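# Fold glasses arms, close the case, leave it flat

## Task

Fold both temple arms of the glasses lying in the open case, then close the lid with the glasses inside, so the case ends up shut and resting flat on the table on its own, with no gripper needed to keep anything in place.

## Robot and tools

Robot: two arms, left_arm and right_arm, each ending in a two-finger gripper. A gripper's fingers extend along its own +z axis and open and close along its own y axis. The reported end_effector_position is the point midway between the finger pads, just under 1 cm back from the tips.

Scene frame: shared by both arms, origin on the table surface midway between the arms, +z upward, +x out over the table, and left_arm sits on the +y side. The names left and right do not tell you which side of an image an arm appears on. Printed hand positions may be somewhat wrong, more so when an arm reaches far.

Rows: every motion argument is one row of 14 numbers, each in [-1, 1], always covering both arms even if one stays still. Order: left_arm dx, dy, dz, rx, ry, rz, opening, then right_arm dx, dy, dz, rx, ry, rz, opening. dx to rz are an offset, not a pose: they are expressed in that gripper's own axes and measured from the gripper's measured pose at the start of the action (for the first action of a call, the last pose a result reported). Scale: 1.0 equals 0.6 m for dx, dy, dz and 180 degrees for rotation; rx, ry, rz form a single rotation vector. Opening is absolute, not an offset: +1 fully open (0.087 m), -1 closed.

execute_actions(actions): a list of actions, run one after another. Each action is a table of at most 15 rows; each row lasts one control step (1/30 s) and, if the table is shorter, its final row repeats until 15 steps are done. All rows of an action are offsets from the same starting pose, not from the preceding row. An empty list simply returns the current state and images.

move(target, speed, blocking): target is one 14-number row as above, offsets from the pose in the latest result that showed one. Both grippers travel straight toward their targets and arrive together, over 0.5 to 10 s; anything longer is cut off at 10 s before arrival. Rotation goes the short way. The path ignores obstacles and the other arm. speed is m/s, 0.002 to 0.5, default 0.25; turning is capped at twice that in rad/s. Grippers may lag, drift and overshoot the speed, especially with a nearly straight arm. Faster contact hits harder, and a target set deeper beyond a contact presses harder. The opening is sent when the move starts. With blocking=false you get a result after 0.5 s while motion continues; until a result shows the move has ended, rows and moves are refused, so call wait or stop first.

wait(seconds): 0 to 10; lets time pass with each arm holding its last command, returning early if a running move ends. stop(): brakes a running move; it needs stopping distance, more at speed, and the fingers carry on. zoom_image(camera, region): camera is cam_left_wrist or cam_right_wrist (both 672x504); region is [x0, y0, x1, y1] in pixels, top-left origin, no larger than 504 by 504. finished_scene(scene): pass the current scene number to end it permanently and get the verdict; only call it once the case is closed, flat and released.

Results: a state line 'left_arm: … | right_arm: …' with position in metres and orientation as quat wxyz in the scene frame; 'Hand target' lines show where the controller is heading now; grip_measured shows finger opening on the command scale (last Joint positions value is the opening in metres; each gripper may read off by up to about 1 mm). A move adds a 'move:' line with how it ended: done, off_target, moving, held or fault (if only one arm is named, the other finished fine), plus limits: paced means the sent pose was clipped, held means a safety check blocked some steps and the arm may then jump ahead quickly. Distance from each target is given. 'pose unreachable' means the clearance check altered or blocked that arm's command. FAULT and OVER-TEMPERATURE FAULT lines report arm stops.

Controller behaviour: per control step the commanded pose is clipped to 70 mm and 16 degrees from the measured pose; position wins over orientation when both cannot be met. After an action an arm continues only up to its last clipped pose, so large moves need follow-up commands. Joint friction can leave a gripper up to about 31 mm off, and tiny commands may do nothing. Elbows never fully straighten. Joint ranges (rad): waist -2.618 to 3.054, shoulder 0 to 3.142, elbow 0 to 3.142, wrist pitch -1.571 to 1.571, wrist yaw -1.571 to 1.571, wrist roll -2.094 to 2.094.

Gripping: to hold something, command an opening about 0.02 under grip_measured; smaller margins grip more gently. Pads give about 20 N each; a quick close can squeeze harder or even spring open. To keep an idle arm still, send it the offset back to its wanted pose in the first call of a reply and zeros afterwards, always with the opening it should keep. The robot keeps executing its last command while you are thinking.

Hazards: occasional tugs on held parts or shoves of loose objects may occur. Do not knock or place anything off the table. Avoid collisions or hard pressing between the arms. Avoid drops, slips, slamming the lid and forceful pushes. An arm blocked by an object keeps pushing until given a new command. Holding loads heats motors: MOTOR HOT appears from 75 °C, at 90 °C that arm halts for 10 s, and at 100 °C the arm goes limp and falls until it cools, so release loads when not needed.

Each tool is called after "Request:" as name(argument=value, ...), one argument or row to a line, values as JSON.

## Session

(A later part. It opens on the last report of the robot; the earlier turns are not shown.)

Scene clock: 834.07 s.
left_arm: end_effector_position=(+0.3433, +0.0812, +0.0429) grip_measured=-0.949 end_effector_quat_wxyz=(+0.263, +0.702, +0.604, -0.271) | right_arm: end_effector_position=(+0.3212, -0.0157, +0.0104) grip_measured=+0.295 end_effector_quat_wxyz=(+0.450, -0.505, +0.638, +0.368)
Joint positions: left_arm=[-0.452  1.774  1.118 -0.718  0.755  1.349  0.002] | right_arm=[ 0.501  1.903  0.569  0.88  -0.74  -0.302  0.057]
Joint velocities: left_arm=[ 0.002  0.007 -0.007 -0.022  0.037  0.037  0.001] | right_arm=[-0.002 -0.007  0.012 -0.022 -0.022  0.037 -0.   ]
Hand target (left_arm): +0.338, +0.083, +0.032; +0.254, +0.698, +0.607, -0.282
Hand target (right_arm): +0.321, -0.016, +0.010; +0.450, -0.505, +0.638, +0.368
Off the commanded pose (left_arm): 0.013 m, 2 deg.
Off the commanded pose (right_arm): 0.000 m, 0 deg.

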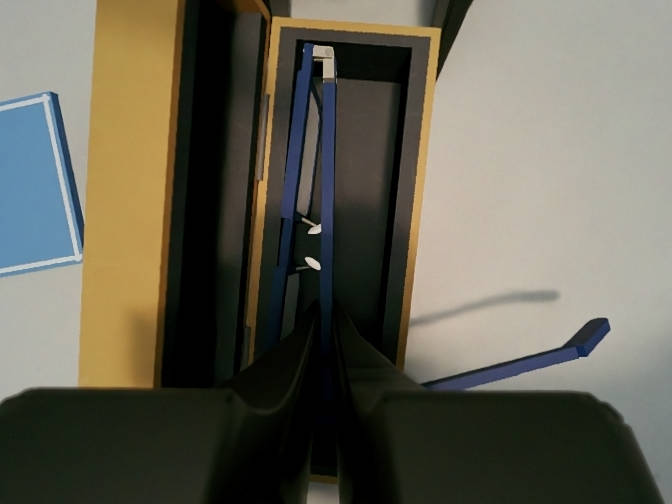

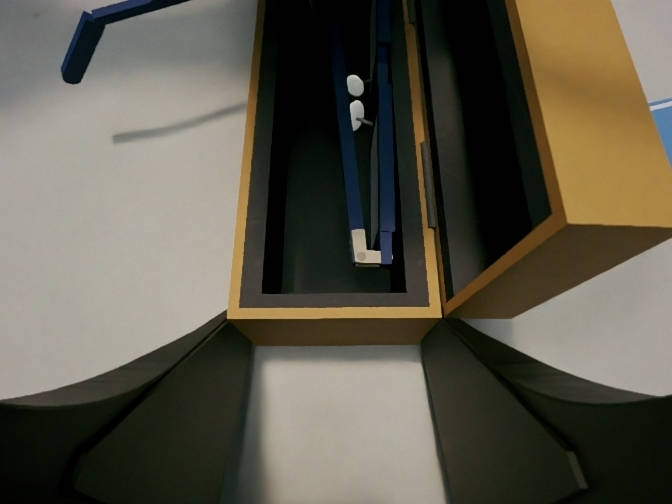

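Request:
execute_actions(
  actions=[
    [[0.0165,-0.0095,0.0125,0.0071,-0.0017,-0.0063,-0.965,0,0,0,0,0,0,0.27],[0.0178,-0.0096,0.0138,0.0071,-0.0017,-0.0063,-0.965,0,0,0,0,0,0,0.27],[0.019,-0.0097,0.015,0.0071,-0.0017,-0.0063,-0.965,0,0,0,0,0,0,0.27],[0.020,-0.0098,0.0162,0.0071,-0.0017,-0.0063,-0.965,0,0,0,0,0,0,0.27],[0.021,-0.0098,0.0172,0.0071,-0.0017,-0.0063,-0.965,0,0,0,0,0,0,0.27],[0.0217,-0.0099,0.018,0.0071,-0.0017,-0.0063,-0.965,0,0,0,0,0,0,0.27],[0.0222,-0.0099,0.0185,0.0071,-0.0017,-0.0063,-0.965,0,0,0,0,0,0,0.27]],
  ],
)

Scene clock: 849.70 s.
left_arm: end_effector_position=(+0.3424, +0.0812, +0.0348) grip_measured=-0.949 end_effector_quat_wxyz=(+0.260, +0.701, +0.605, -0.274) | right_arm: end_effector_position=(+0.3212, -0.0157, +0.0104) grip_measured=+0.295 end_effector_quat_wxyz=(+0.450, -0.505, +0.638, +0.368)
Joint positions: left_arm=[-0.452  1.792  1.105 -0.699  0.757  1.352  0.002] | right_arm=[ 0.501  1.903  0.569  0.88  -0.74  -0.302  0.057]
Joint velocities: left_arm=[ 0.002  0.002 -0.007  0.007 -0.051 -0.022 -0.002] | right_arm=[ 0.002 -0.002 -0.027 -0.022 -0.081 -0.022 -0.   ]
Hand target (left_arm): +0.338, +0.083, +0.026; +0.254, +0.698, +0.607, -0.282
Hand target (right_arm): +0.321, -0.016, +0.010; +0.450, -0.505, +0.638, +0.368
Off the commanded pose (left_arm): 0.010 m, 1 deg.
Off the commanded pose (right_arm): 0.000 m, 0 deg.

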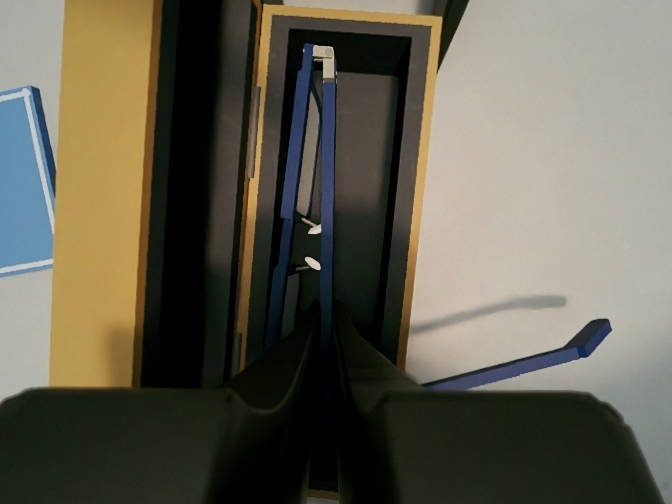

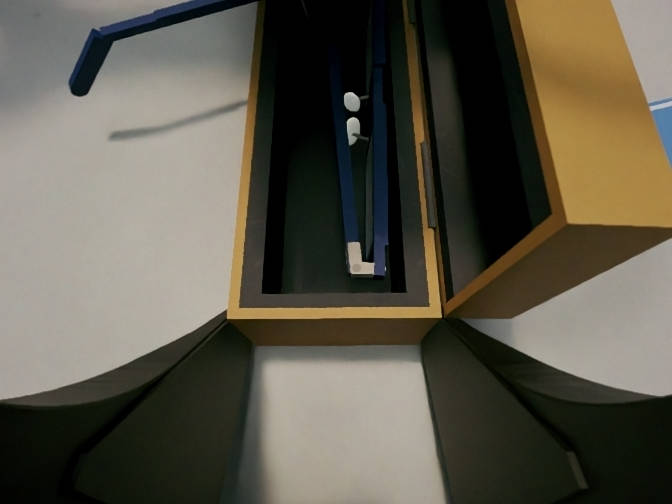

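Request:
execute_actions(
  actions=[],
)

Scene clock: 870.47 s.
left_arm: end_effector_position=(+0.3429, +0.0811, +0.0348) grip_measured=-0.949 end_effector_quat_wxyz=(+0.261, +0.702, +0.604, -0.273) | right_arm: end_effector_position=(+0.3212, -0.0157, +0.0104) grip_measured=+0.295 end_effector_quat_wxyz=(+0.450, -0.505, +0.638, +0.368)
Joint positions: left_arm=[-0.452  1.792  1.105 -0.697  0.757  1.352  0.002] | right_arm=[ 0.501  1.903  0.569  0.88  -0.74  -0.302  0.057]
Joint velocities: left_arm=[ 0.002 -0.022  0.007  0.022  0.037 -0.007 -0.   ] | right_arm=[-0.017  0.012 -0.002  0.007  0.022  0.007 -0.001]
Hand target (left_arm): +0.338, +0.083, +0.026; +0.254, +0.698, +0.607, -0.282
Hand target (right_arm): +0.321, -0.016, +0.010; +0.450, -0.505, +0.638, +0.368
Off the commanded pose (left_arm): 0.011 m, 1 deg.
Off the commanded pose (right_arm): 0.000 m, 0 deg.

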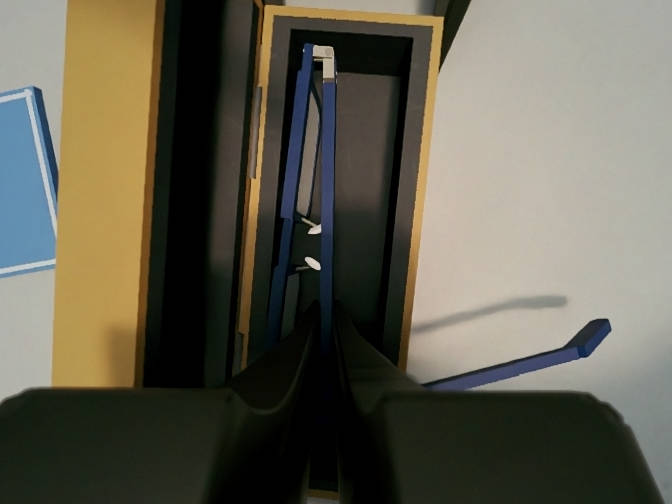

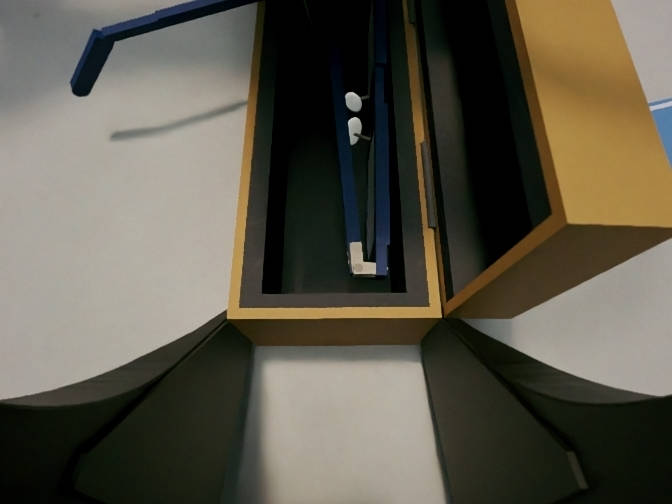

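Request:
zoom_image(
  camera="cam_left_wrist",
  region=[220, 180, 460, 420],
)

Request:
zoom_image(
  camera="cam_right_wrist",
  region=[230, 0, 470, 320],
)

Region (220, 180, 460, 420) of cam_left_wrist's 672x504 image, scaled by 2.100, with more detail than that image has.

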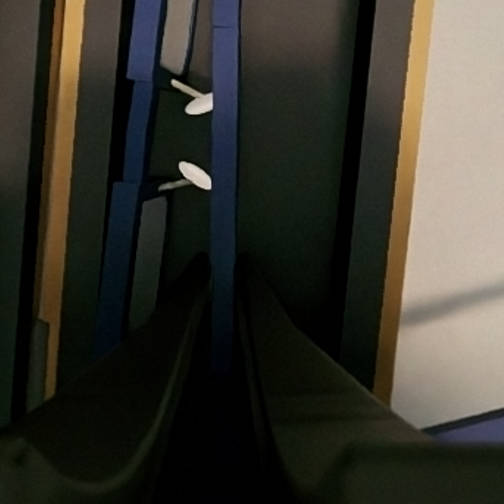

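Region (230, 0, 470, 320) of cam_right_wrist's 672x504 image, scaled by 1.575, with more detail than that image has; it fills the left 378 columns of this view, and the rest is white.

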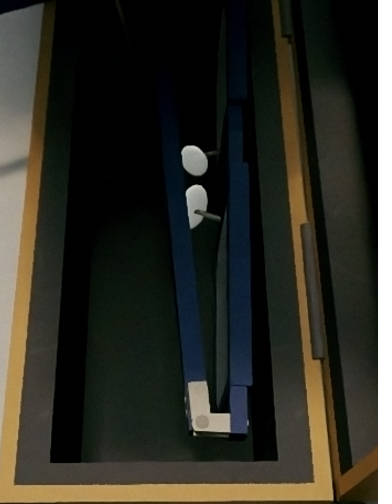

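Request:
execute_actions(
  actions=[
    [[0,0,0,0,0,0,-0.955,0,0,0,0,0,0,0.27],[0,0,0,0,0,0,-0.945,0,0,0,0,0,0,0.27],[0,0,0,0,0,0,-0.93,0,0,0,0,0,0,0.27],[0,0,0,0,0,0,-0.915,0,0,0,0,0,0,0.27],[0,0,0,0,0,0,-0.9,0,0,0,0,0,0,0.27],[0,0,0,0,0,0,-0.88,0,0,0,0,0,0,0.27],[0,0,0,0,0,0,-0.86,0,0,0,0,0,0,0.27],[0,0,0,0,0,0,-0.84,0,0,0,0,0,0,0.27],[0,0,0,0,0,0,-0.82,0,0,0,0,0,0,0.27],[0,0,-0.004,0,0,0,-0.81,0,0,0,0,0,0,0.27],[0,0,-0.01,0,0,0,-0.81,0,0,0,0,0,0,0.27],[0,0,-0.017,0,0,0,-0.81,0,0,0,0,0,0,0.27],[0,0,-0.025,0,0,0,-0.81,0,0,0,0,0,0,0.27],[0,0,-0.033,0,0,0,-0.81,0,0,0,0,0,0,0.27],[0,0,-0.04,0,0,0,-0.81,0,0,0,0,0,0,0.27]],
  ],
)

Request:
execute_actions(
  actions=[],
)

Scene clock: 959.40 s.
left_arm: end_effector_position=(+0.3422, +0.0893, +0.0370) grip_measured=-0.810 end_effector_quat_wxyz=(+0.256, +0.699, +0.608, -0.275) | right_arm: end_effector_position=(+0.3212, -0.0157, +0.0104) grip_measured=+0.295 end_effector_quat_wxyz=(+0.450, -0.505, +0.638, +0.368)
Joint positions: left_arm=[-0.429  1.79   1.116 -0.739  0.757  1.377  0.008] | right_arm=[ 0.501  1.903  0.569  0.88  -0.74  -0.302  0.057]
Joint velocities: left_arm=[ 0.271 -0.085  0.139 -0.418 -0.022  0.168  0.001] | right_arm=[-0.022 -0.007 -0.012 -0.066 -0.037  0.066 -0.   ]
Hand target (left_arm): +0.344, +0.097, +0.051; +0.262, +0.701, +0.605, -0.273
Hand target (right_arm): +0.321, -0.016, +0.010; +0.450, -0.505, +0.638, +0.368
Off the commanded pose (left_arm): 0.017 m, 1 deg.
Off the commanded pose (right_arm): 0.000 m, 0 deg.

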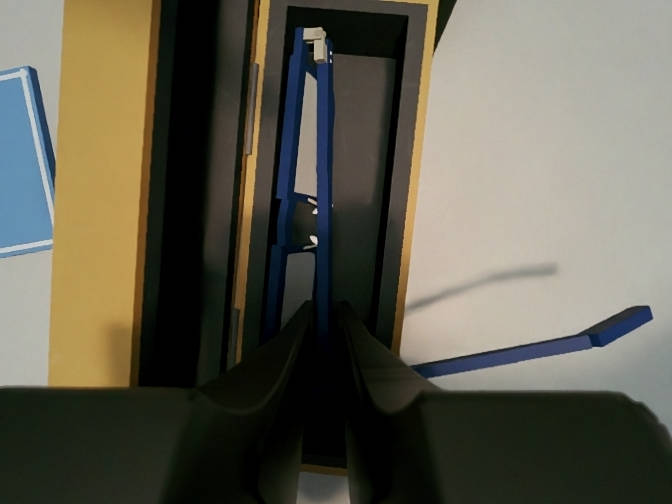

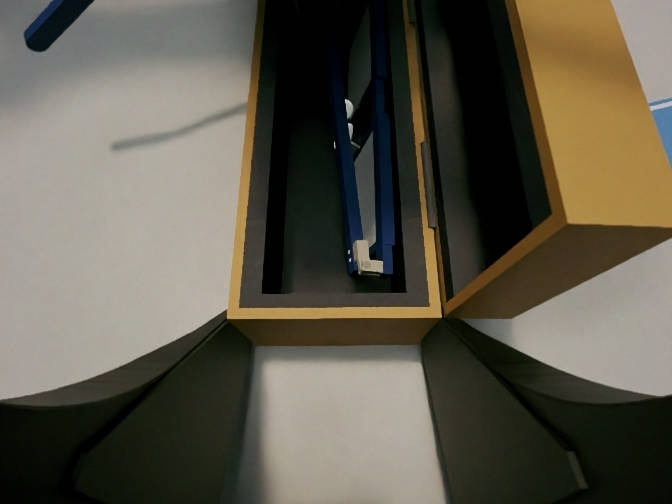

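Scene clock: 959.40 s.
left_arm: end_effector_position=(+0.3422, +0.0893, +0.0370) grip_measured=-0.810 end_effector_quat_wxyz=(+0.256, +0.699, +0.608, -0.275) | right_arm: end_effector_position=(+0.3212, -0.0157, +0.0104) grip_measured=+0.295 end_effector_quat_wxyz=(+0.450, -0.505, +0.638, +0.368)
Joint positions: left_arm=[-0.429  1.79   1.116 -0.739  0.757  1.377  0.008] | right_arm=[ 0.501  1.903  0.569  0.88  -0.74  -0.302  0.057]
Joint velocities: left_arm=[ 0.271 -0.085  0.139 -0.418 -0.022  0.168  0.001] | right_arm=[-0.022 -0.007 -0.012 -0.066 -0.037  0.066 -0.   ]
Hand target (left_arm): +0.344, +0.097, +0.051; +0.262, +0.701, +0.605, -0.273
Hand target (right_arm): +0.321, -0.016, +0.010; +0.450, -0.505, +0.638, +0.368
Off the commanded pose (left_arm): 0.017 m, 1 deg.
Off the commanded pose (right_arm): 0.000 m, 0 deg.

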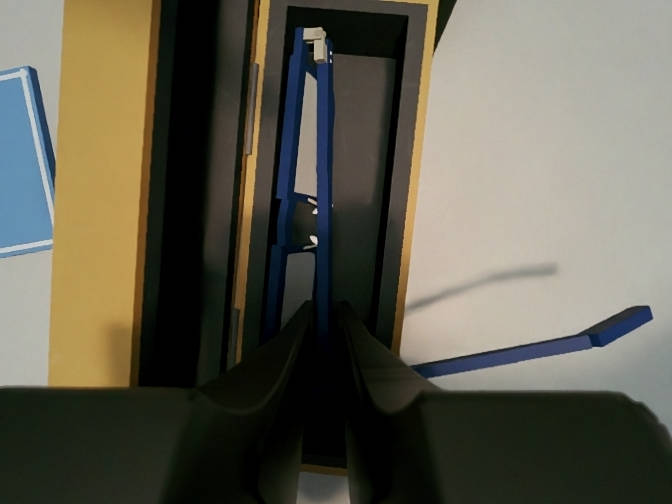

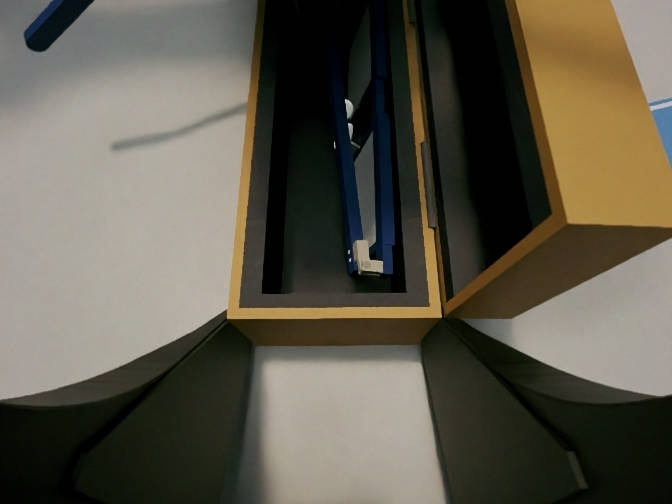

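Request:
execute_actions(
  actions=[],
)

Scene clock: 962.90 s.
left_arm: end_effector_position=(+0.3427, +0.0974, +0.0457) grip_measured=-0.810 end_effector_quat_wxyz=(+0.257, +0.700, +0.608, -0.273) | right_arm: end_effector_position=(+0.3212, -0.0157, +0.0104) grip_measured=+0.295 end_effector_quat_wxyz=(+0.450, -0.505, +0.638, +0.368)
Joint positions: left_arm=[-0.405  1.772  1.132 -0.791  0.758  1.41   0.008] | right_arm=[ 0.501  1.903  0.569  0.88  -0.74  -0.302  0.057]
Joint velocities: left_arm=[ 0.012 -0.017 -0.007  0.051 -0.066  0.037  0.001] | right_arm=[-0.007 -0.012 -0.002 -0.022 -0.081 -0.022  0.001]
Hand target (left_arm): +0.344, +0.097, +0.051; +0.262, +0.701, +0.605, -0.273
Hand target (right_arm): +0.321, -0.016, +0.010; +0.450, -0.505, +0.638, +0.368
Off the commanded pose (left_arm): 0.007 m, 1 deg.
Off the commanded pose (right_arm): 0.000 m, 0 deg.

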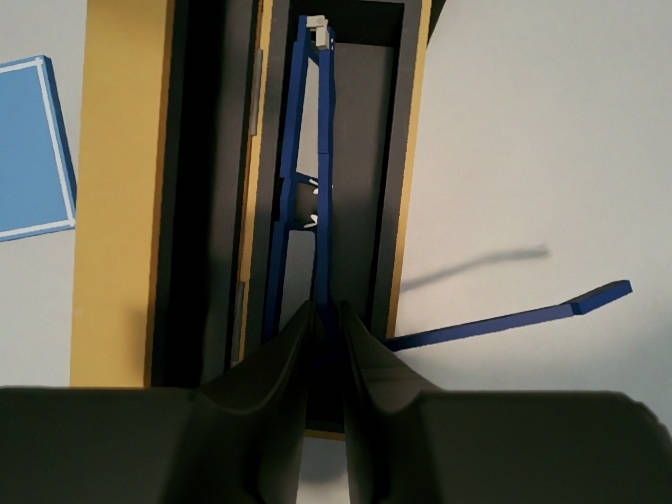

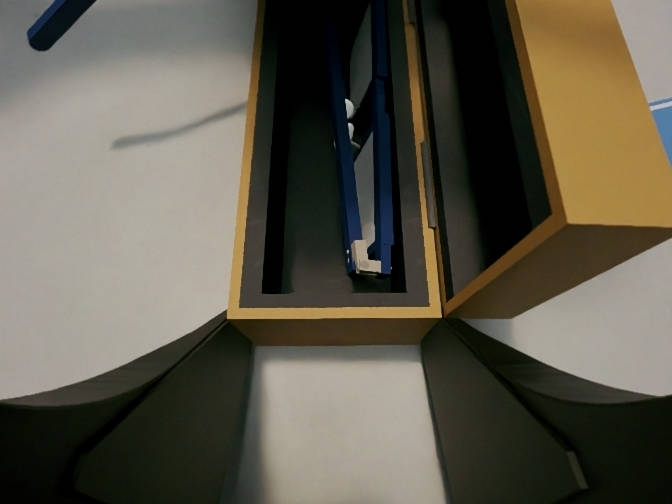

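Request:
move(
  target=[-0.0388,-0.0709,-0.0494,-0.2434,0.1579,-0.549,-0.78,0,0,0,0,0,0,0.27],
  speed=0.45,
)

Scene clock: 1029.03 s.
left_arm: end_effector_position=(+0.3024, +0.1088, +0.0852) grip_measured=-0.780 end_effector_quat_wxyz=(+0.061, -0.080, +0.995, -0.008) | right_arm: end_effector_position=(+0.3212, -0.0157, +0.0104) grip_measured=+0.295 end_effector_quat_wxyz=(+0.450, -0.505, +0.638, +0.368)
Joint positions: left_arm=[-0.654  1.714  1.327 -1.074 -0.053 -0.652  0.01 ] | right_arm=[ 0.501  1.903  0.569  0.88  -0.74  -0.302  0.057]
Joint velocities: left_arm=[-0.002 -0.002 -0.017 -0.022 -0.051  0.022 -0.001] | right_arm=[-0.007  0.002  0.017  0.022  0.037  0.066 -0.   ]
Hand target (left_arm): +0.301, +0.108, +0.082; +0.053, -0.080, +0.995, +0.003
Hand target (right_arm): +0.321, -0.016, +0.010; +0.450, -0.505, +0.638, +0.368
Off the commanded pose (left_arm): 0.005 m, 2 deg.
Off the commanded pose (right_arm): 0.000 m, 0 deg.
move: done

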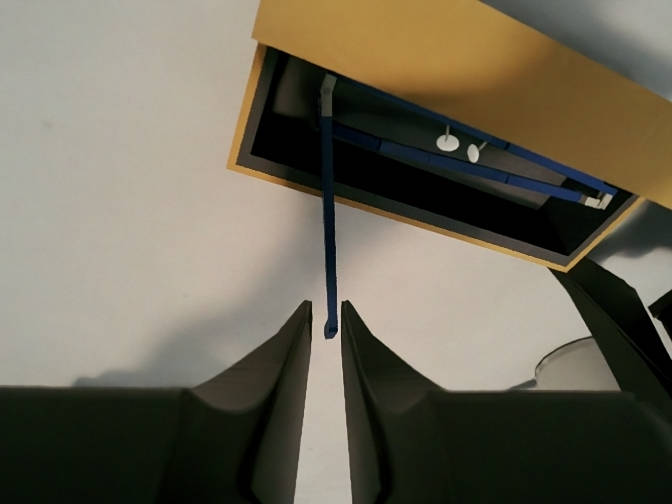

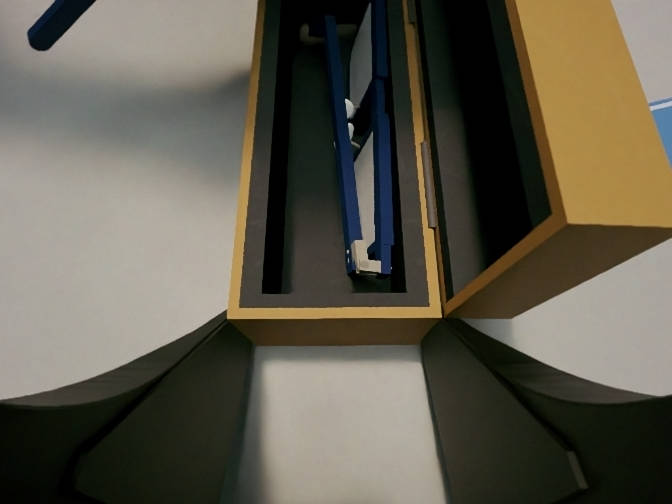

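Request:
zoom_image(
  camera="cam_left_wrist",
  region=[220, 40, 460, 360],
)

Region (220, 40, 460, 360) of cam_left_wrist's 672x504 image, scaled by 1.575, with more detail than that image has; it fills the left 378 columns of this view, and the rest is white.

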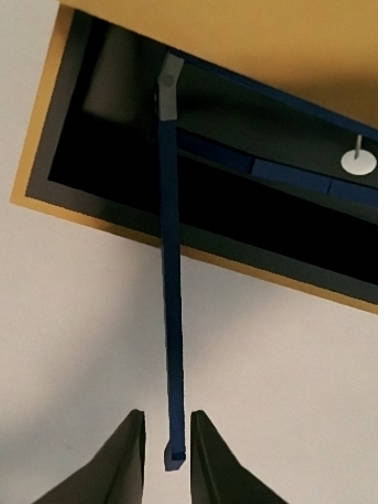

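Request:
execute_actions(
  actions=[
    [[0.0003,0,0.003,0,0,0,-0.77,0,0,0,0,0,0,0.27],[0.0009,0,0.007,0,0,0,-0.76,0,0,0,0,0,0,0.27],[0.0016,0,0.013,0,0,0,-0.75,0,0,0,0,0,0,0.27],[0.0024,0,0.019,0,0,0,-0.74,0,0,0,0,0,0,0.27],[0.0032,0,0.025,0,0,0,-0.73,0,0,0,0,0,0,0.27],[0.004,0,0.031,0,0,0,-0.72,0,0,0,0,0,0,0.27],[0.0047,0,0.037,0,0,0,-0.71,0,0,0,0,0,0,0.27],[0.0054,0,0.043,0,0,0,-0.7,0,0,0,0,0,0,0.27],[0.0061,0,0.049,0,0,0,-0.7,0,0,0,0,0,0,0.27],[0.0068,0,0.054,0,0,0,-0.7,0,0,0,0,0,0,0.27],[0.0075,0,0.059,0,0,0,-0.7,0,0,0,0,0,0,0.27],[0.008,0,0.063,0,0,0,-0.7,0,0,0,0,0,0,0.27],[0.0085,0,0.067,0,0,0,-0.7,0,0,0,0,0,0,0.27],[0.0088,0,0.0695,0,0,0,-0.7,0,0,0,0,0,0,0.27],[0.009,-0.0003,0.0712,0,0,0,-0.7,0,0,0,0,0,0,0.27]],
  ],
)

Scene clock: 1077.63 s.
left_arm: end_effector_position=(+0.3016, +0.1093, +0.0561) grip_measured=-0.700 end_effector_quat_wxyz=(+0.063, -0.081, +0.995, -0.009) | right_arm: end_effector_position=(+0.3212, -0.0157, +0.0104) grip_measured=+0.295 end_effector_quat_wxyz=(+0.450, -0.505, +0.638, +0.368)
Joint positions: left_arm=[-0.654  1.727  1.225 -0.952 -0.054 -0.654  0.013] | right_arm=[ 0.501  1.903  0.569  0.88  -0.74  -0.302  0.057]
Joint velocities: left_arm=[ 0.002  0.09  -0.134  0.183 -0.022  0.007  0.001] | right_arm=[-0.022  0.007 -0.002  0.022  0.007  0.022 -0.   ]
Hand target (left_arm): +0.302, +0.107, +0.043; +0.061, -0.080, +0.995, -0.007
Hand target (right_arm): +0.321, -0.016, +0.010; +0.450, -0.505, +0.638, +0.368
Off the commanded pose (left_arm): 0.014 m, 0 deg.
Off the commanded pose (right_arm): 0.000 m, 0 deg.

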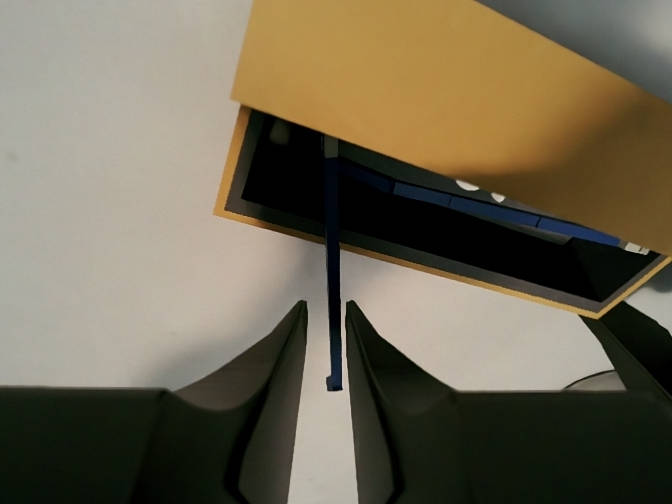

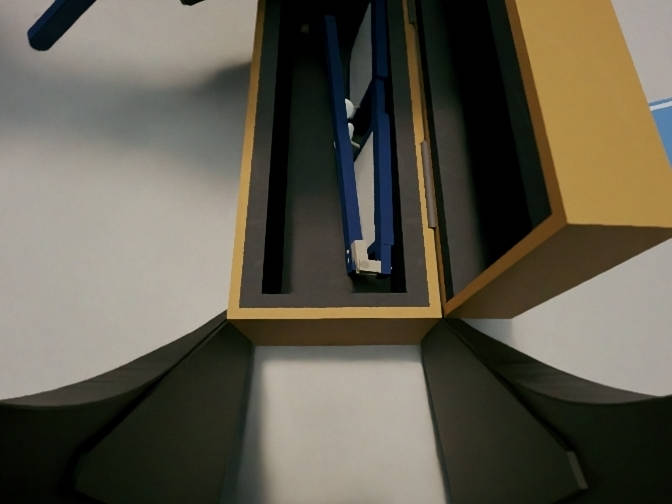

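Request:
execute_actions(
  actions=[],
)

Scene clock: 1079.40 s.
left_arm: end_effector_position=(+0.3076, +0.1060, +0.0521) grip_measured=-0.700 end_effector_quat_wxyz=(+0.073, -0.081, +0.994, -0.015) | right_arm: end_effector_position=(+0.3212, -0.0157, +0.0104) grip_measured=+0.295 end_effector_quat_wxyz=(+0.450, -0.505, +0.638, +0.368)
Joint positions: left_arm=[-0.654  1.735  1.217 -0.914 -0.054 -0.654  0.013] | right_arm=[ 0.501  1.903  0.569  0.88  -0.74  -0.302  0.057]
Joint velocities: left_arm=[-0.017  0.002  0.002 -0.037 -0.051 -0.095 -0.   ] | right_arm=[-0.027  0.002  0.007 -0.037 -0.022  0.051  0.001]
Hand target (left_arm): +0.302, +0.107, +0.043; +0.060, -0.080, +0.995, -0.007
Hand target (right_arm): +0.321, -0.016, +0.010; +0.450, -0.505, +0.638, +0.368
Off the commanded pose (left_arm): 0.011 m, 2 deg.
Off the commanded pose (right_arm): 0.000 m, 0 deg.

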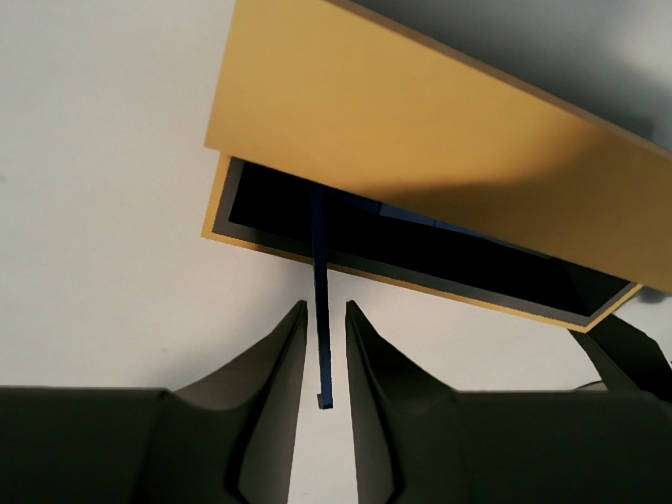

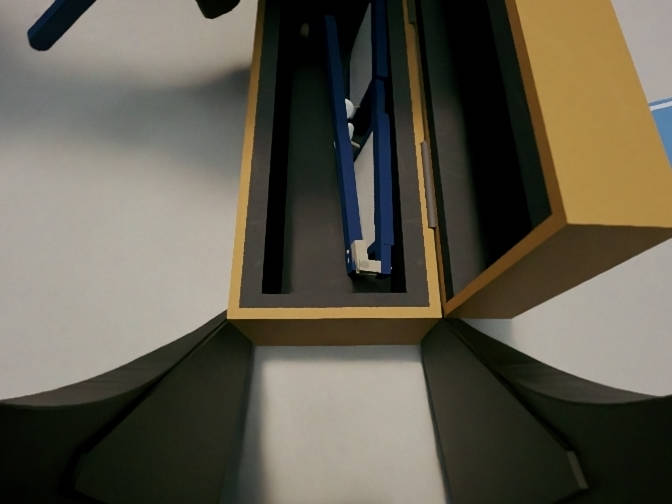

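Request:
execute_actions(
  actions=[
    [[0.003,0.002,0.005,-0.0008,0.001,0,-0.7,0,0,0,0,0,0,0.27],[0.005,0.0035,0.0075,-0.0013,0.0017,0.0001,-0.7,0,0,0,0,0,0,0.27],[0.0065,0.0045,0.0095,-0.0016,0.0021,0.0002,-0.72,0,0,0,0,0,0,0.27],[0.0077,0.0052,0.011,-0.0019,0.0025,0.0002,-0.75,0,0,0,0,0,0,0.27],[0.0077,0.0052,0.011,-0.0019,0.0025,0.0002,-0.78,0,0,0,0,0,0,0.27],[0.0077,0.0052,0.011,-0.0019,0.0025,0.0002,-0.81,0,0,0,0,0,0,0.27],[0.0077,0.0052,0.011,-0.0019,0.0025,0.0002,-0.84,0,0,0,0,0,0,0.27],[0.0077,0.0052,0.011,-0.0019,0.0025,0.0002,-0.865,0,0,0,0,0,0,0.27],[0.0077,0.0052,0.011,-0.0019,0.0025,0.0002,-0.887,0,0,0,0,0,0,0.27],[0.0077,0.0052,0.011,-0.0019,0.0025,0.0002,-0.905,0,0,0,0,0,0,0.27],[0.0077,0.0052,0.011,-0.0019,0.0025,0.0002,-0.92,0,0,0,0,0,0,0.27],[0.0077,0.0052,0.011,-0.0019,0.0025,0.0002,-0.933,0,0,0,0,0,0,0.27],[0.0077,0.0052,0.011,-0.0019,0.0025,0.0002,-0.945,0,0,0,0,0,0,0.27],[0.0077,0.0052,0.011,-0.0019,0.0025,0.0002,-0.956,0,0,0,0,0,0,0.27],[0.0077,0.0052,0.011,-0.0019,0.0025,0.0002,-0.965,0,0,0,0,0,0,0.27]],
  ],
)

Scene clock: 1110.23 s.
left_arm: end_effector_position=(+0.3075, +0.1060, +0.0499) grip_measured=-0.949 end_effector_quat_wxyz=(+0.074, -0.081, +0.994, -0.016) | right_arm: end_effector_position=(+0.3212, -0.0157, +0.0104) grip_measured=+0.295 end_effector_quat_wxyz=(+0.450, -0.504, +0.638, +0.368)
Joint positions: left_arm=[-0.654  1.735  1.208 -0.902 -0.054 -0.654  0.002] | right_arm=[ 0.501  1.903  0.569  0.88  -0.74  -0.301  0.057]
Joint velocities: left_arm=[-0.007 -0.007  0.007 -0.037 -0.051  0.007 -0.001] | right_arm=[ 0.002 -0.012 -0.002  0.037 -0.037 -0.066  0.   ]
Hand target (left_arm): +0.304, +0.108, +0.045; +0.069, -0.081, +0.994, -0.013
Hand target (right_arm): +0.321, -0.016, +0.010; +0.450, -0.504, +0.638, +0.368
Off the commanded pose (left_arm): 0.007 m, 1 deg.
Off the commanded pose (right_arm): 0.000 m, 0 deg.

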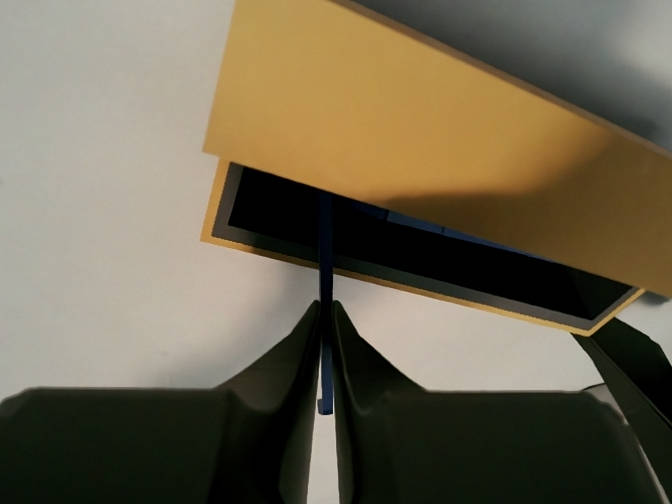

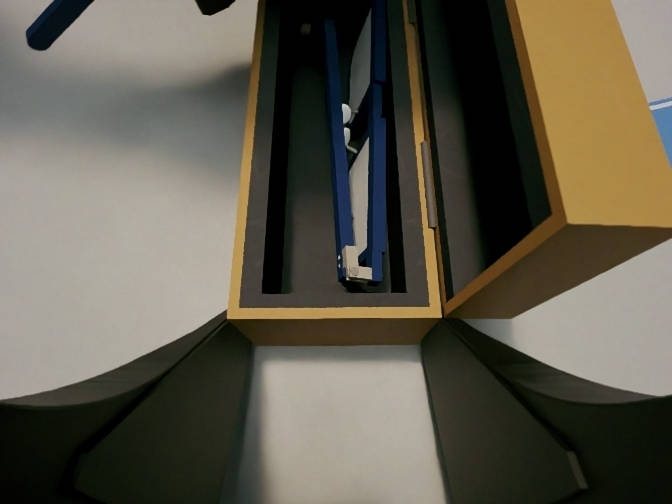

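Request:
execute_actions(
  actions=[
    [[-0.0033,-0.0023,-0.004,0.001,-0.0013,-0.0001,-0.965,0,0,0,0,0,0,0.27],[-0.0056,-0.0038,-0.0067,0.0017,-0.0022,-0.0002,-0.965,0,0,0,0,0,0,0.27],[-0.0071,-0.0059,-0.0087,0.0019,-0.0031,-0.0034,-0.965,0,0,0,0,0,0,0.27],[-0.0086,-0.0084,-0.0107,0.0021,-0.0041,-0.0081,-0.965,0,0,0,0,0,0,0.27],[-0.0095,-0.011,-0.0119,0.0019,-0.0051,-0.0145,-0.965,0,0,0,0,0,0,0.27],[-0.0104,-0.0138,-0.0132,0.0017,-0.0062,-0.0216,-0.965,0,0,0,0,0,0,0.27],[-0.0102,-0.0161,-0.0131,0.0011,-0.0069,-0.0295,-0.965,0,0,0,0,0,0,0.27],[-0.0099,-0.0185,-0.0131,0.0005,-0.0075,-0.0374,-0.965,0,0,0,0,0,0,0.27],[-0.0097,-0.0208,-0.013,-0.0001,-0.0082,-0.0453,-0.965,0,0,0,0,0,0,0.27],[-0.0094,-0.0231,-0.0129,-0.0007,-0.0089,-0.0532,-0.965,0,0,0,0,0,0,0.27],[-0.0092,-0.0254,-0.0129,-0.0012,-0.0096,-0.0611,-0.965,0,0,0,0,0,0,0.27],[-0.009,-0.0275,-0.0128,-0.0018,-0.0102,-0.0682,-0.965,0,0,0,0,0,0,0.27],[-0.0088,-0.0291,-0.0127,-0.0022,-0.0107,-0.0738,-0.965,0,0,0,0,0,0,0.27],[-0.0087,-0.0302,-0.0127,-0.0025,-0.0111,-0.0777,-0.965,0,0,0,0,0,0,0.27],[-0.0086,-0.0307,-0.0127,-0.0026,-0.0112,-0.0793,-0.965,0,0,0,0,0,0,0.27]],
  ],
)

Scene clock: 1212.97 s.
left_arm: end_effector_position=(+0.3085, +0.0951, +0.0545) grip_measured=-0.949 end_effector_quat_wxyz=(+0.075, -0.167, +0.983, -0.019) | right_arm: end_effector_position=(+0.3215, -0.0158, +0.0104) grip_measured=+0.295 end_effector_quat_wxyz=(+0.451, -0.504, +0.639, +0.367)
Joint positions: left_arm=[-0.671  1.735  1.226 -0.921 -0.066 -0.844  0.002] | right_arm=[ 0.501  1.903  0.569  0.88  -0.738 -0.301  0.057]
Joint velocities: left_arm=[-0.066  0.002  0.002  0.007 -0.11  -0.505  0.   ] | right_arm=[ 0.002 -0.002  0.002 -0.007 -0.007 -0.051 -0.001]
Hand target (left_arm): +0.314, +0.089, +0.059; +0.088, -0.203, +0.975, -0.022
Hand target (right_arm): +0.321, -0.016, +0.010; +0.450, -0.504, +0.638, +0.368
Off the commanded pose (left_arm): 0.010 m, 5 deg.
Off the commanded pose (right_arm): 0.000 m, 0 deg.

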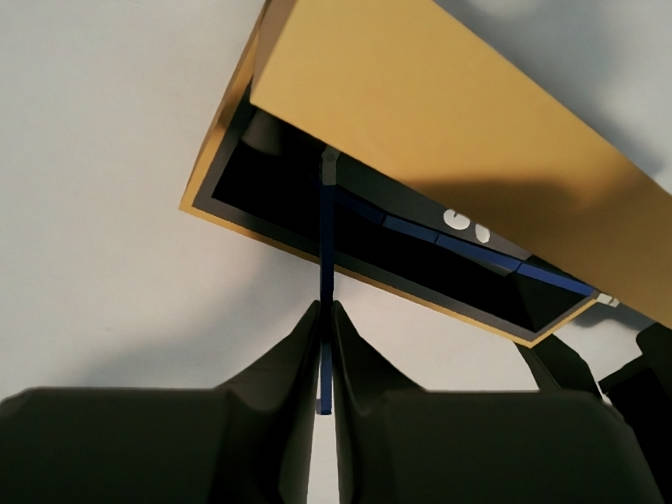

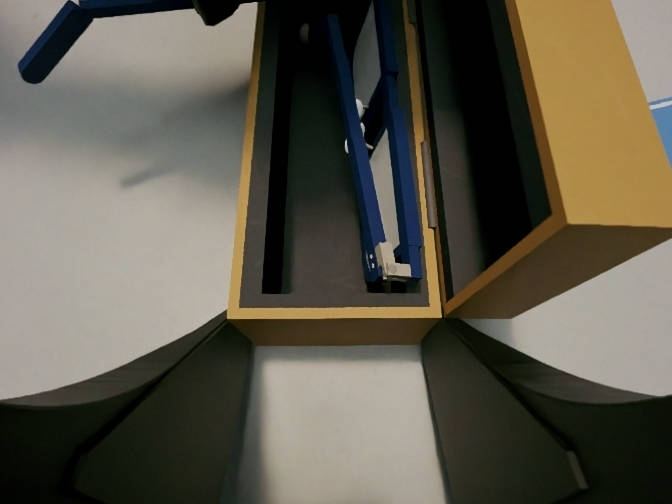

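Request:
execute_actions(
  actions=[],
)

Scene clock: 1214.93 s.
left_arm: end_effector_position=(+0.3097, +0.0925, +0.0546) grip_measured=-0.949 end_effector_quat_wxyz=(+0.077, -0.201, +0.976, -0.019) | right_arm: end_effector_position=(+0.3215, -0.0158, +0.0104) grip_measured=+0.295 end_effector_quat_wxyz=(+0.451, -0.504, +0.639, +0.367)
Joint positions: left_arm=[-0.674  1.735  1.226 -0.921 -0.073 -0.917  0.002] | right_arm=[ 0.501  1.903  0.569  0.88  -0.738 -0.301  0.057]
Joint velocities: left_arm=[ 0.002  0.012  0.002 -0.007 -0.051 -0.022 -0.   ] | right_arm=[ 0.027  0.022 -0.007 -0.022  0.007 -0.022 -0.001]
Hand target (left_arm): +0.315, +0.089, +0.059; +0.088, -0.203, +0.975, -0.022
Hand target (right_arm): +0.321, -0.016, +0.010; +0.450, -0.504, +0.638, +0.368
Off the commanded pose (left_arm): 0.007 m, 1 deg.
Off the commanded pose (right_arm): 0.000 m, 0 deg.

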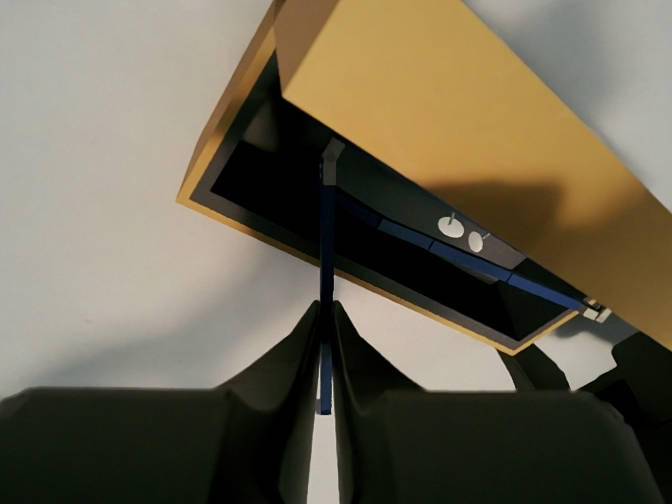

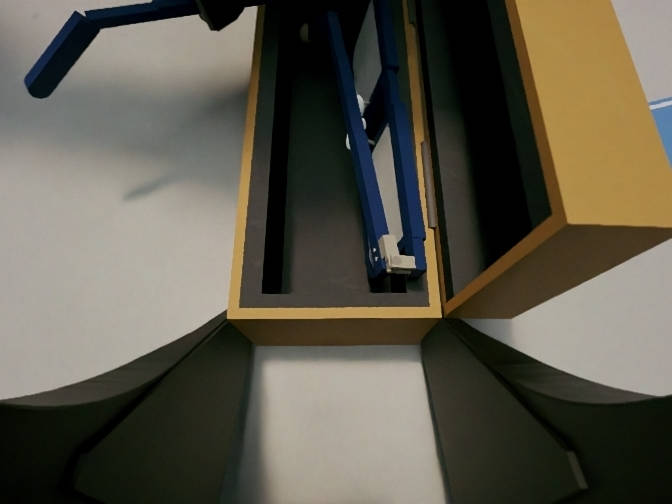

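Request:
execute_actions(
  actions=[
    [[-0.0009,-0.0052,-0.0003,-0.0005,-0.0055,-0.0038,-0.965,0,0,0,0,0,0,0.27],[-0.001,-0.0067,-0.0003,-0.0005,-0.0059,-0.0094,-0.965,0,0,0,0,0,0,0.27],[-0.0012,-0.0089,-0.0003,-0.0004,-0.0065,-0.0177,-0.965,0,0,0,0,0,0,0.27],[-0.0014,-0.0116,-0.0004,-0.0004,-0.0072,-0.0275,-0.965,0,0,0,0,0,0,0.27],[-0.0019,-0.0146,-0.0004,-0.0003,-0.0081,-0.0384,-0.965,0,0,0,0,0,0,0.27],[-0.0025,-0.0177,-0.0005,-0.0001,-0.0092,-0.0493,-0.965,0,0,0,0,0,0,0.27],[-0.0031,-0.0212,-0.0005,0.0001,-0.0104,-0.0618,-0.965,0,0,0,0,0,0,0.27],[-0.004,-0.0245,-0.0006,0.0003,-0.0115,-0.0741,-0.965,0,0,0,0,0,0,0.27],[-0.0049,-0.028,-0.0006,0.0006,-0.0128,-0.0863,-0.965,0,0,0,0,0,0,0.27],[-0.0059,-0.0314,-0.0007,0.0009,-0.0139,-0.0987,-0.965,0,0,0,0,0,0,0.27],[-0.007,-0.0345,-0.0007,0.0013,-0.0152,-0.1094,-0.965,0,0,0,0,0,0,0.27],[-0.008,-0.0373,-0.0008,0.0016,-0.0163,-0.119,-0.965,0,0,0,0,0,0,0.27],[-0.0088,-0.0395,-0.0008,0.002,-0.0173,-0.1271,-0.965,0,0,0,0,0,0,0.27],[-0.0094,-0.0411,-0.0009,0.0022,-0.018,-0.1324,-0.965,0,0,0,0,0,0,0.27],[-0.0097,-0.0418,-0.0009,0.0024,-0.0186,-0.1335,-0.965,0,0,0,0,0,0,0.27]],
  ],
)

Scene clock: 1274.70 s.
left_arm: end_effector_position=(+0.3164, +0.0786, +0.0553) grip_measured=-0.949 end_effector_quat_wxyz=(+0.083, -0.350, +0.933, -0.026) | right_arm: end_effector_position=(+0.3215, -0.0158, +0.0104) grip_measured=+0.295 end_effector_quat_wxyz=(+0.451, -0.504, +0.639, +0.367)
Joint positions: left_arm=[-0.695  1.735  1.226 -0.917 -0.098 -1.246  0.002] | right_arm=[ 0.501  1.903  0.569  0.88  -0.738 -0.301  0.057]
Joint velocities: left_arm=[-0.071  0.002 -0.002 -0.037 -0.154 -0.755  0.001] | right_arm=[ 0.002 -0.007  0.017  0.007  0.007  0.081  0.   ]
Hand target (left_arm): +0.325, +0.072, +0.058; +0.098, -0.397, +0.912, -0.035
Hand target (right_arm): +0.321, -0.016, +0.010; +0.451, -0.504, +0.639, +0.367
Off the commanded pose (left_arm): 0.011 m, 7 deg.
Off the commanded pose (right_arm): 0.000 m, 0 deg.

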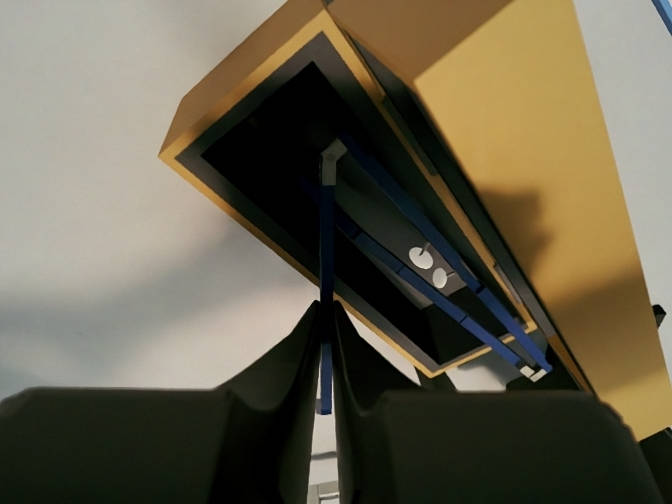

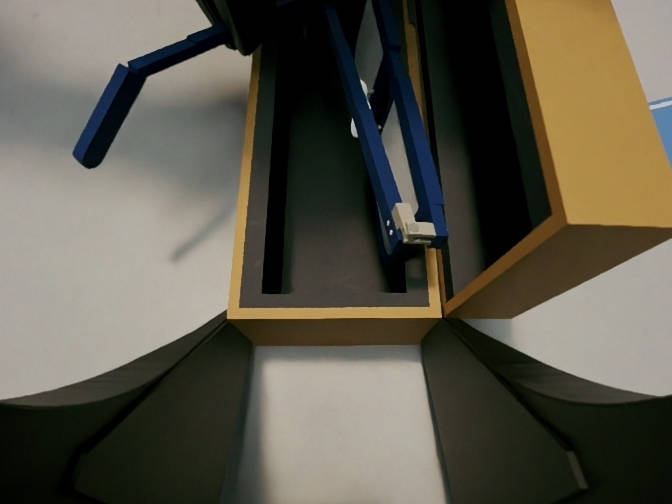

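Request:
execute_actions(
  actions=[],
)

Scene clock: 1276.47 s.
left_arm: end_effector_position=(+0.3202, +0.0754, +0.0556) grip_measured=-0.949 end_effector_quat_wxyz=(+0.088, -0.395, +0.914, -0.028) | right_arm: end_effector_position=(+0.3215, -0.0158, +0.0104) grip_measured=+0.295 end_effector_quat_wxyz=(+0.451, -0.504, +0.639, +0.367)
Joint positions: left_arm=[-0.7    1.735  1.226 -0.913 -0.109 -1.349  0.002] | right_arm=[ 0.501  1.903  0.569  0.88  -0.738 -0.301  0.057]
Joint velocities: left_arm=[ 0.007 -0.012 -0.002 -0.007 -0.022 -0.007  0.001] | right_arm=[-0.002 -0.012 -0.007 -0.066 -0.022 -0.007  0.001]
Hand target (left_arm): +0.325, +0.072, +0.058; +0.098, -0.397, +0.912, -0.035
Hand target (right_arm): +0.321, -0.016, +0.010; +0.451, -0.504, +0.639, +0.367
Off the commanded pose (left_arm): 0.006 m, 2 deg.
Off the commanded pose (right_arm): 0.000 m, 0 deg.

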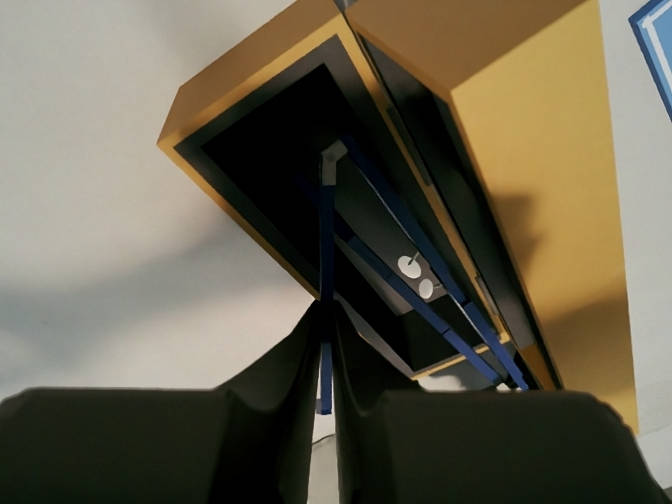

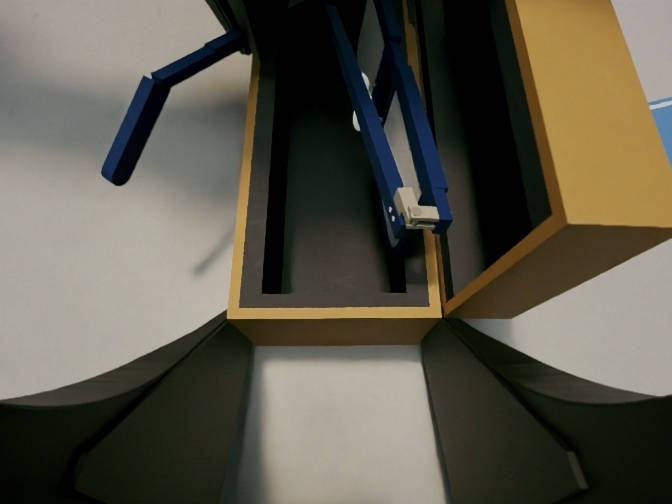

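Request:
execute_actions(
  actions=[
    [[0.0011,-0.002,0.0024,0.0002,-0.0059,-0.006,-0.965,0,0,0,0,0,0,0.27],[-0.0006,-0.0029,0.0028,-0.0001,-0.0081,-0.0121,-0.965,0,0,0,0,0,0,0.27],[-0.0022,-0.0046,0.0035,-0.0003,-0.0107,-0.021,-0.965,0,0,0,0,0,0,0.27],[-0.0039,-0.0064,0.0044,-0.0003,-0.0142,-0.0311,-0.965,0,0,0,0,0,0,0.27],[-0.0048,-0.0089,0.0055,0,-0.0176,-0.0422,-0.965,0,0,0,0,0,0,0.27],[-0.0058,-0.0116,0.0068,0.0006,-0.0215,-0.0548,-0.965,0,0,0,0,0,0,0.27],[-0.0064,-0.0143,0.0081,0.0014,-0.0253,-0.0671,-0.965,0,0,0,0,0,0,0.27],[-0.0072,-0.017,0.0096,0.0024,-0.0291,-0.0794,-0.965,0,0,0,0,0,0,0.27],[-0.0077,-0.0197,0.011,0.0037,-0.0328,-0.0914,-0.965,0,0,0,0,0,0,0.27],[-0.0079,-0.0226,0.0125,0.0051,-0.0362,-0.1035,-0.965,0,0,0,0,0,0,0.27],[-0.0081,-0.025,0.0136,0.0065,-0.0391,-0.1142,-0.965,0,0,0,0,0,0,0.27],[-0.0075,-0.0274,0.0148,0.008,-0.0412,-0.1234,-0.965,0,0,0,0,0,0,0.27],[-0.0062,-0.0291,0.0156,0.0092,-0.0423,-0.1296,-0.965,0,0,0,0,0,0,0.27],[-0.0045,-0.0305,0.0161,0.01,-0.0422,-0.1332,-0.965,0,0,0,0,0,0,0.27],[-0.0032,-0.031,0.0164,0.0104,-0.0421,-0.1341,-0.965,0,0,0,0,0,0,0.27]],
  ],
)

Scene clock: 1376.63 s.
left_arm: end_effector_position=(+0.3307, +0.0665, +0.0506) grip_measured=-0.950 end_effector_quat_wxyz=(+0.126, -0.531, +0.838, -0.028) | right_arm: end_effector_position=(+0.3215, -0.0158, +0.0104) grip_measured=+0.295 end_effector_quat_wxyz=(+0.451, -0.504, +0.639, +0.367)
Joint positions: left_arm=[-0.756  1.735  1.201 -0.884 -0.208 -1.711  0.002] | right_arm=[ 0.501  1.903  0.569  0.88  -0.738 -0.301  0.057]
Joint velocities: left_arm=[-0.159  0.002 -0.09   0.037 -0.11  -0.784  0.   ] | right_arm=[ 0.012 -0.007  0.012  0.007 -0.022 -0.022  0.001]
Hand target (left_arm): +0.337, +0.065, +0.049; +0.143, -0.574, +0.806, -0.037
Hand target (right_arm): +0.321, -0.016, +0.010; +0.451, -0.504, +0.639, +0.367
Off the commanded pose (left_arm): 0.007 m, 7 deg.
Off the commanded pose (right_arm): 0.000 m, 0 deg.

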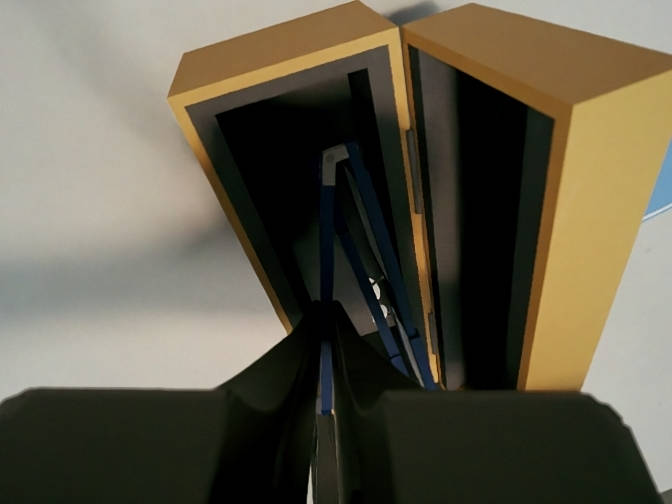

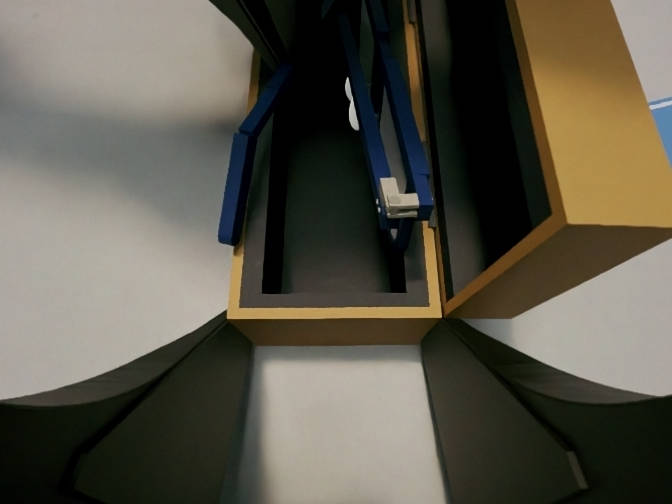

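Request:
execute_actions(
  actions=[],
)

Scene clock: 1379.33 s.
left_arm: end_effector_position=(+0.3374, +0.0643, +0.0512) grip_measured=-0.950 end_effector_quat_wxyz=(+0.137, -0.572, +0.808, -0.035) | right_arm: end_effector_position=(+0.3215, -0.0158, +0.0104) grip_measured=+0.295 end_effector_quat_wxyz=(+0.451, -0.504, +0.639, +0.367)
Joint positions: left_arm=[-0.766  1.735  1.198 -0.87  -0.234 -1.819  0.002] | right_arm=[ 0.501  1.903  0.569  0.88  -0.738 -0.301  0.057]
Joint velocities: left_arm=[-0.007 -0.002 -0.007  0.022 -0.022  0.007 -0.002] | right_arm=[ 0.007 -0.012 -0.017 -0.037  0.022 -0.007  0.   ]
Hand target (left_arm): +0.337, +0.065, +0.049; +0.143, -0.574, +0.805, -0.037
Hand target (right_arm): +0.321, -0.016, +0.010; +0.451, -0.504, +0.639, +0.367
Off the commanded pose (left_arm): 0.003 m, 1 deg.
Off the commanded pose (right_arm): 0.000 m, 0 deg.

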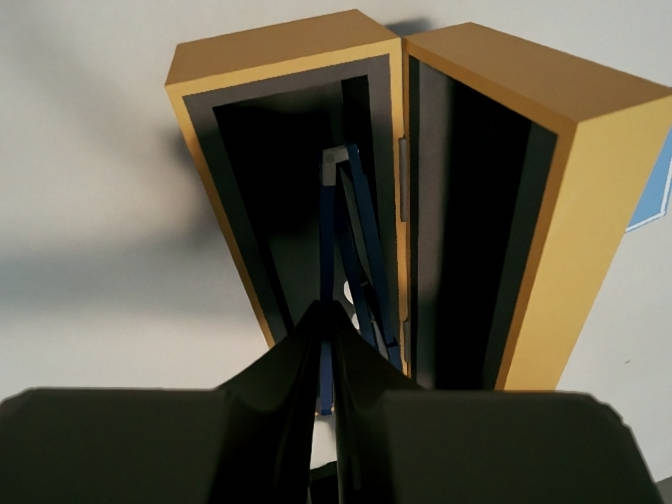

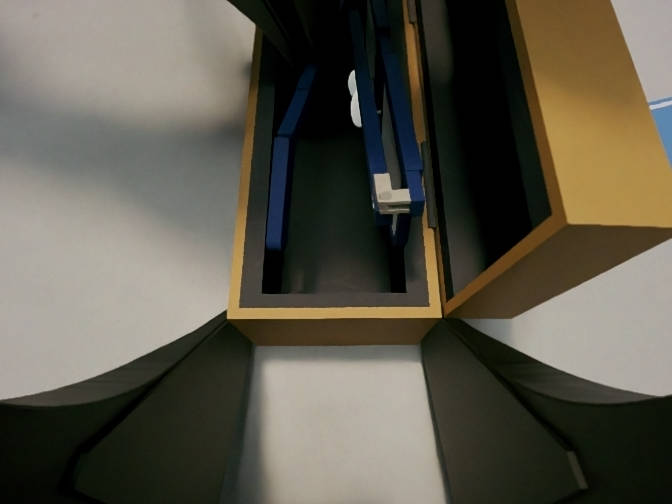

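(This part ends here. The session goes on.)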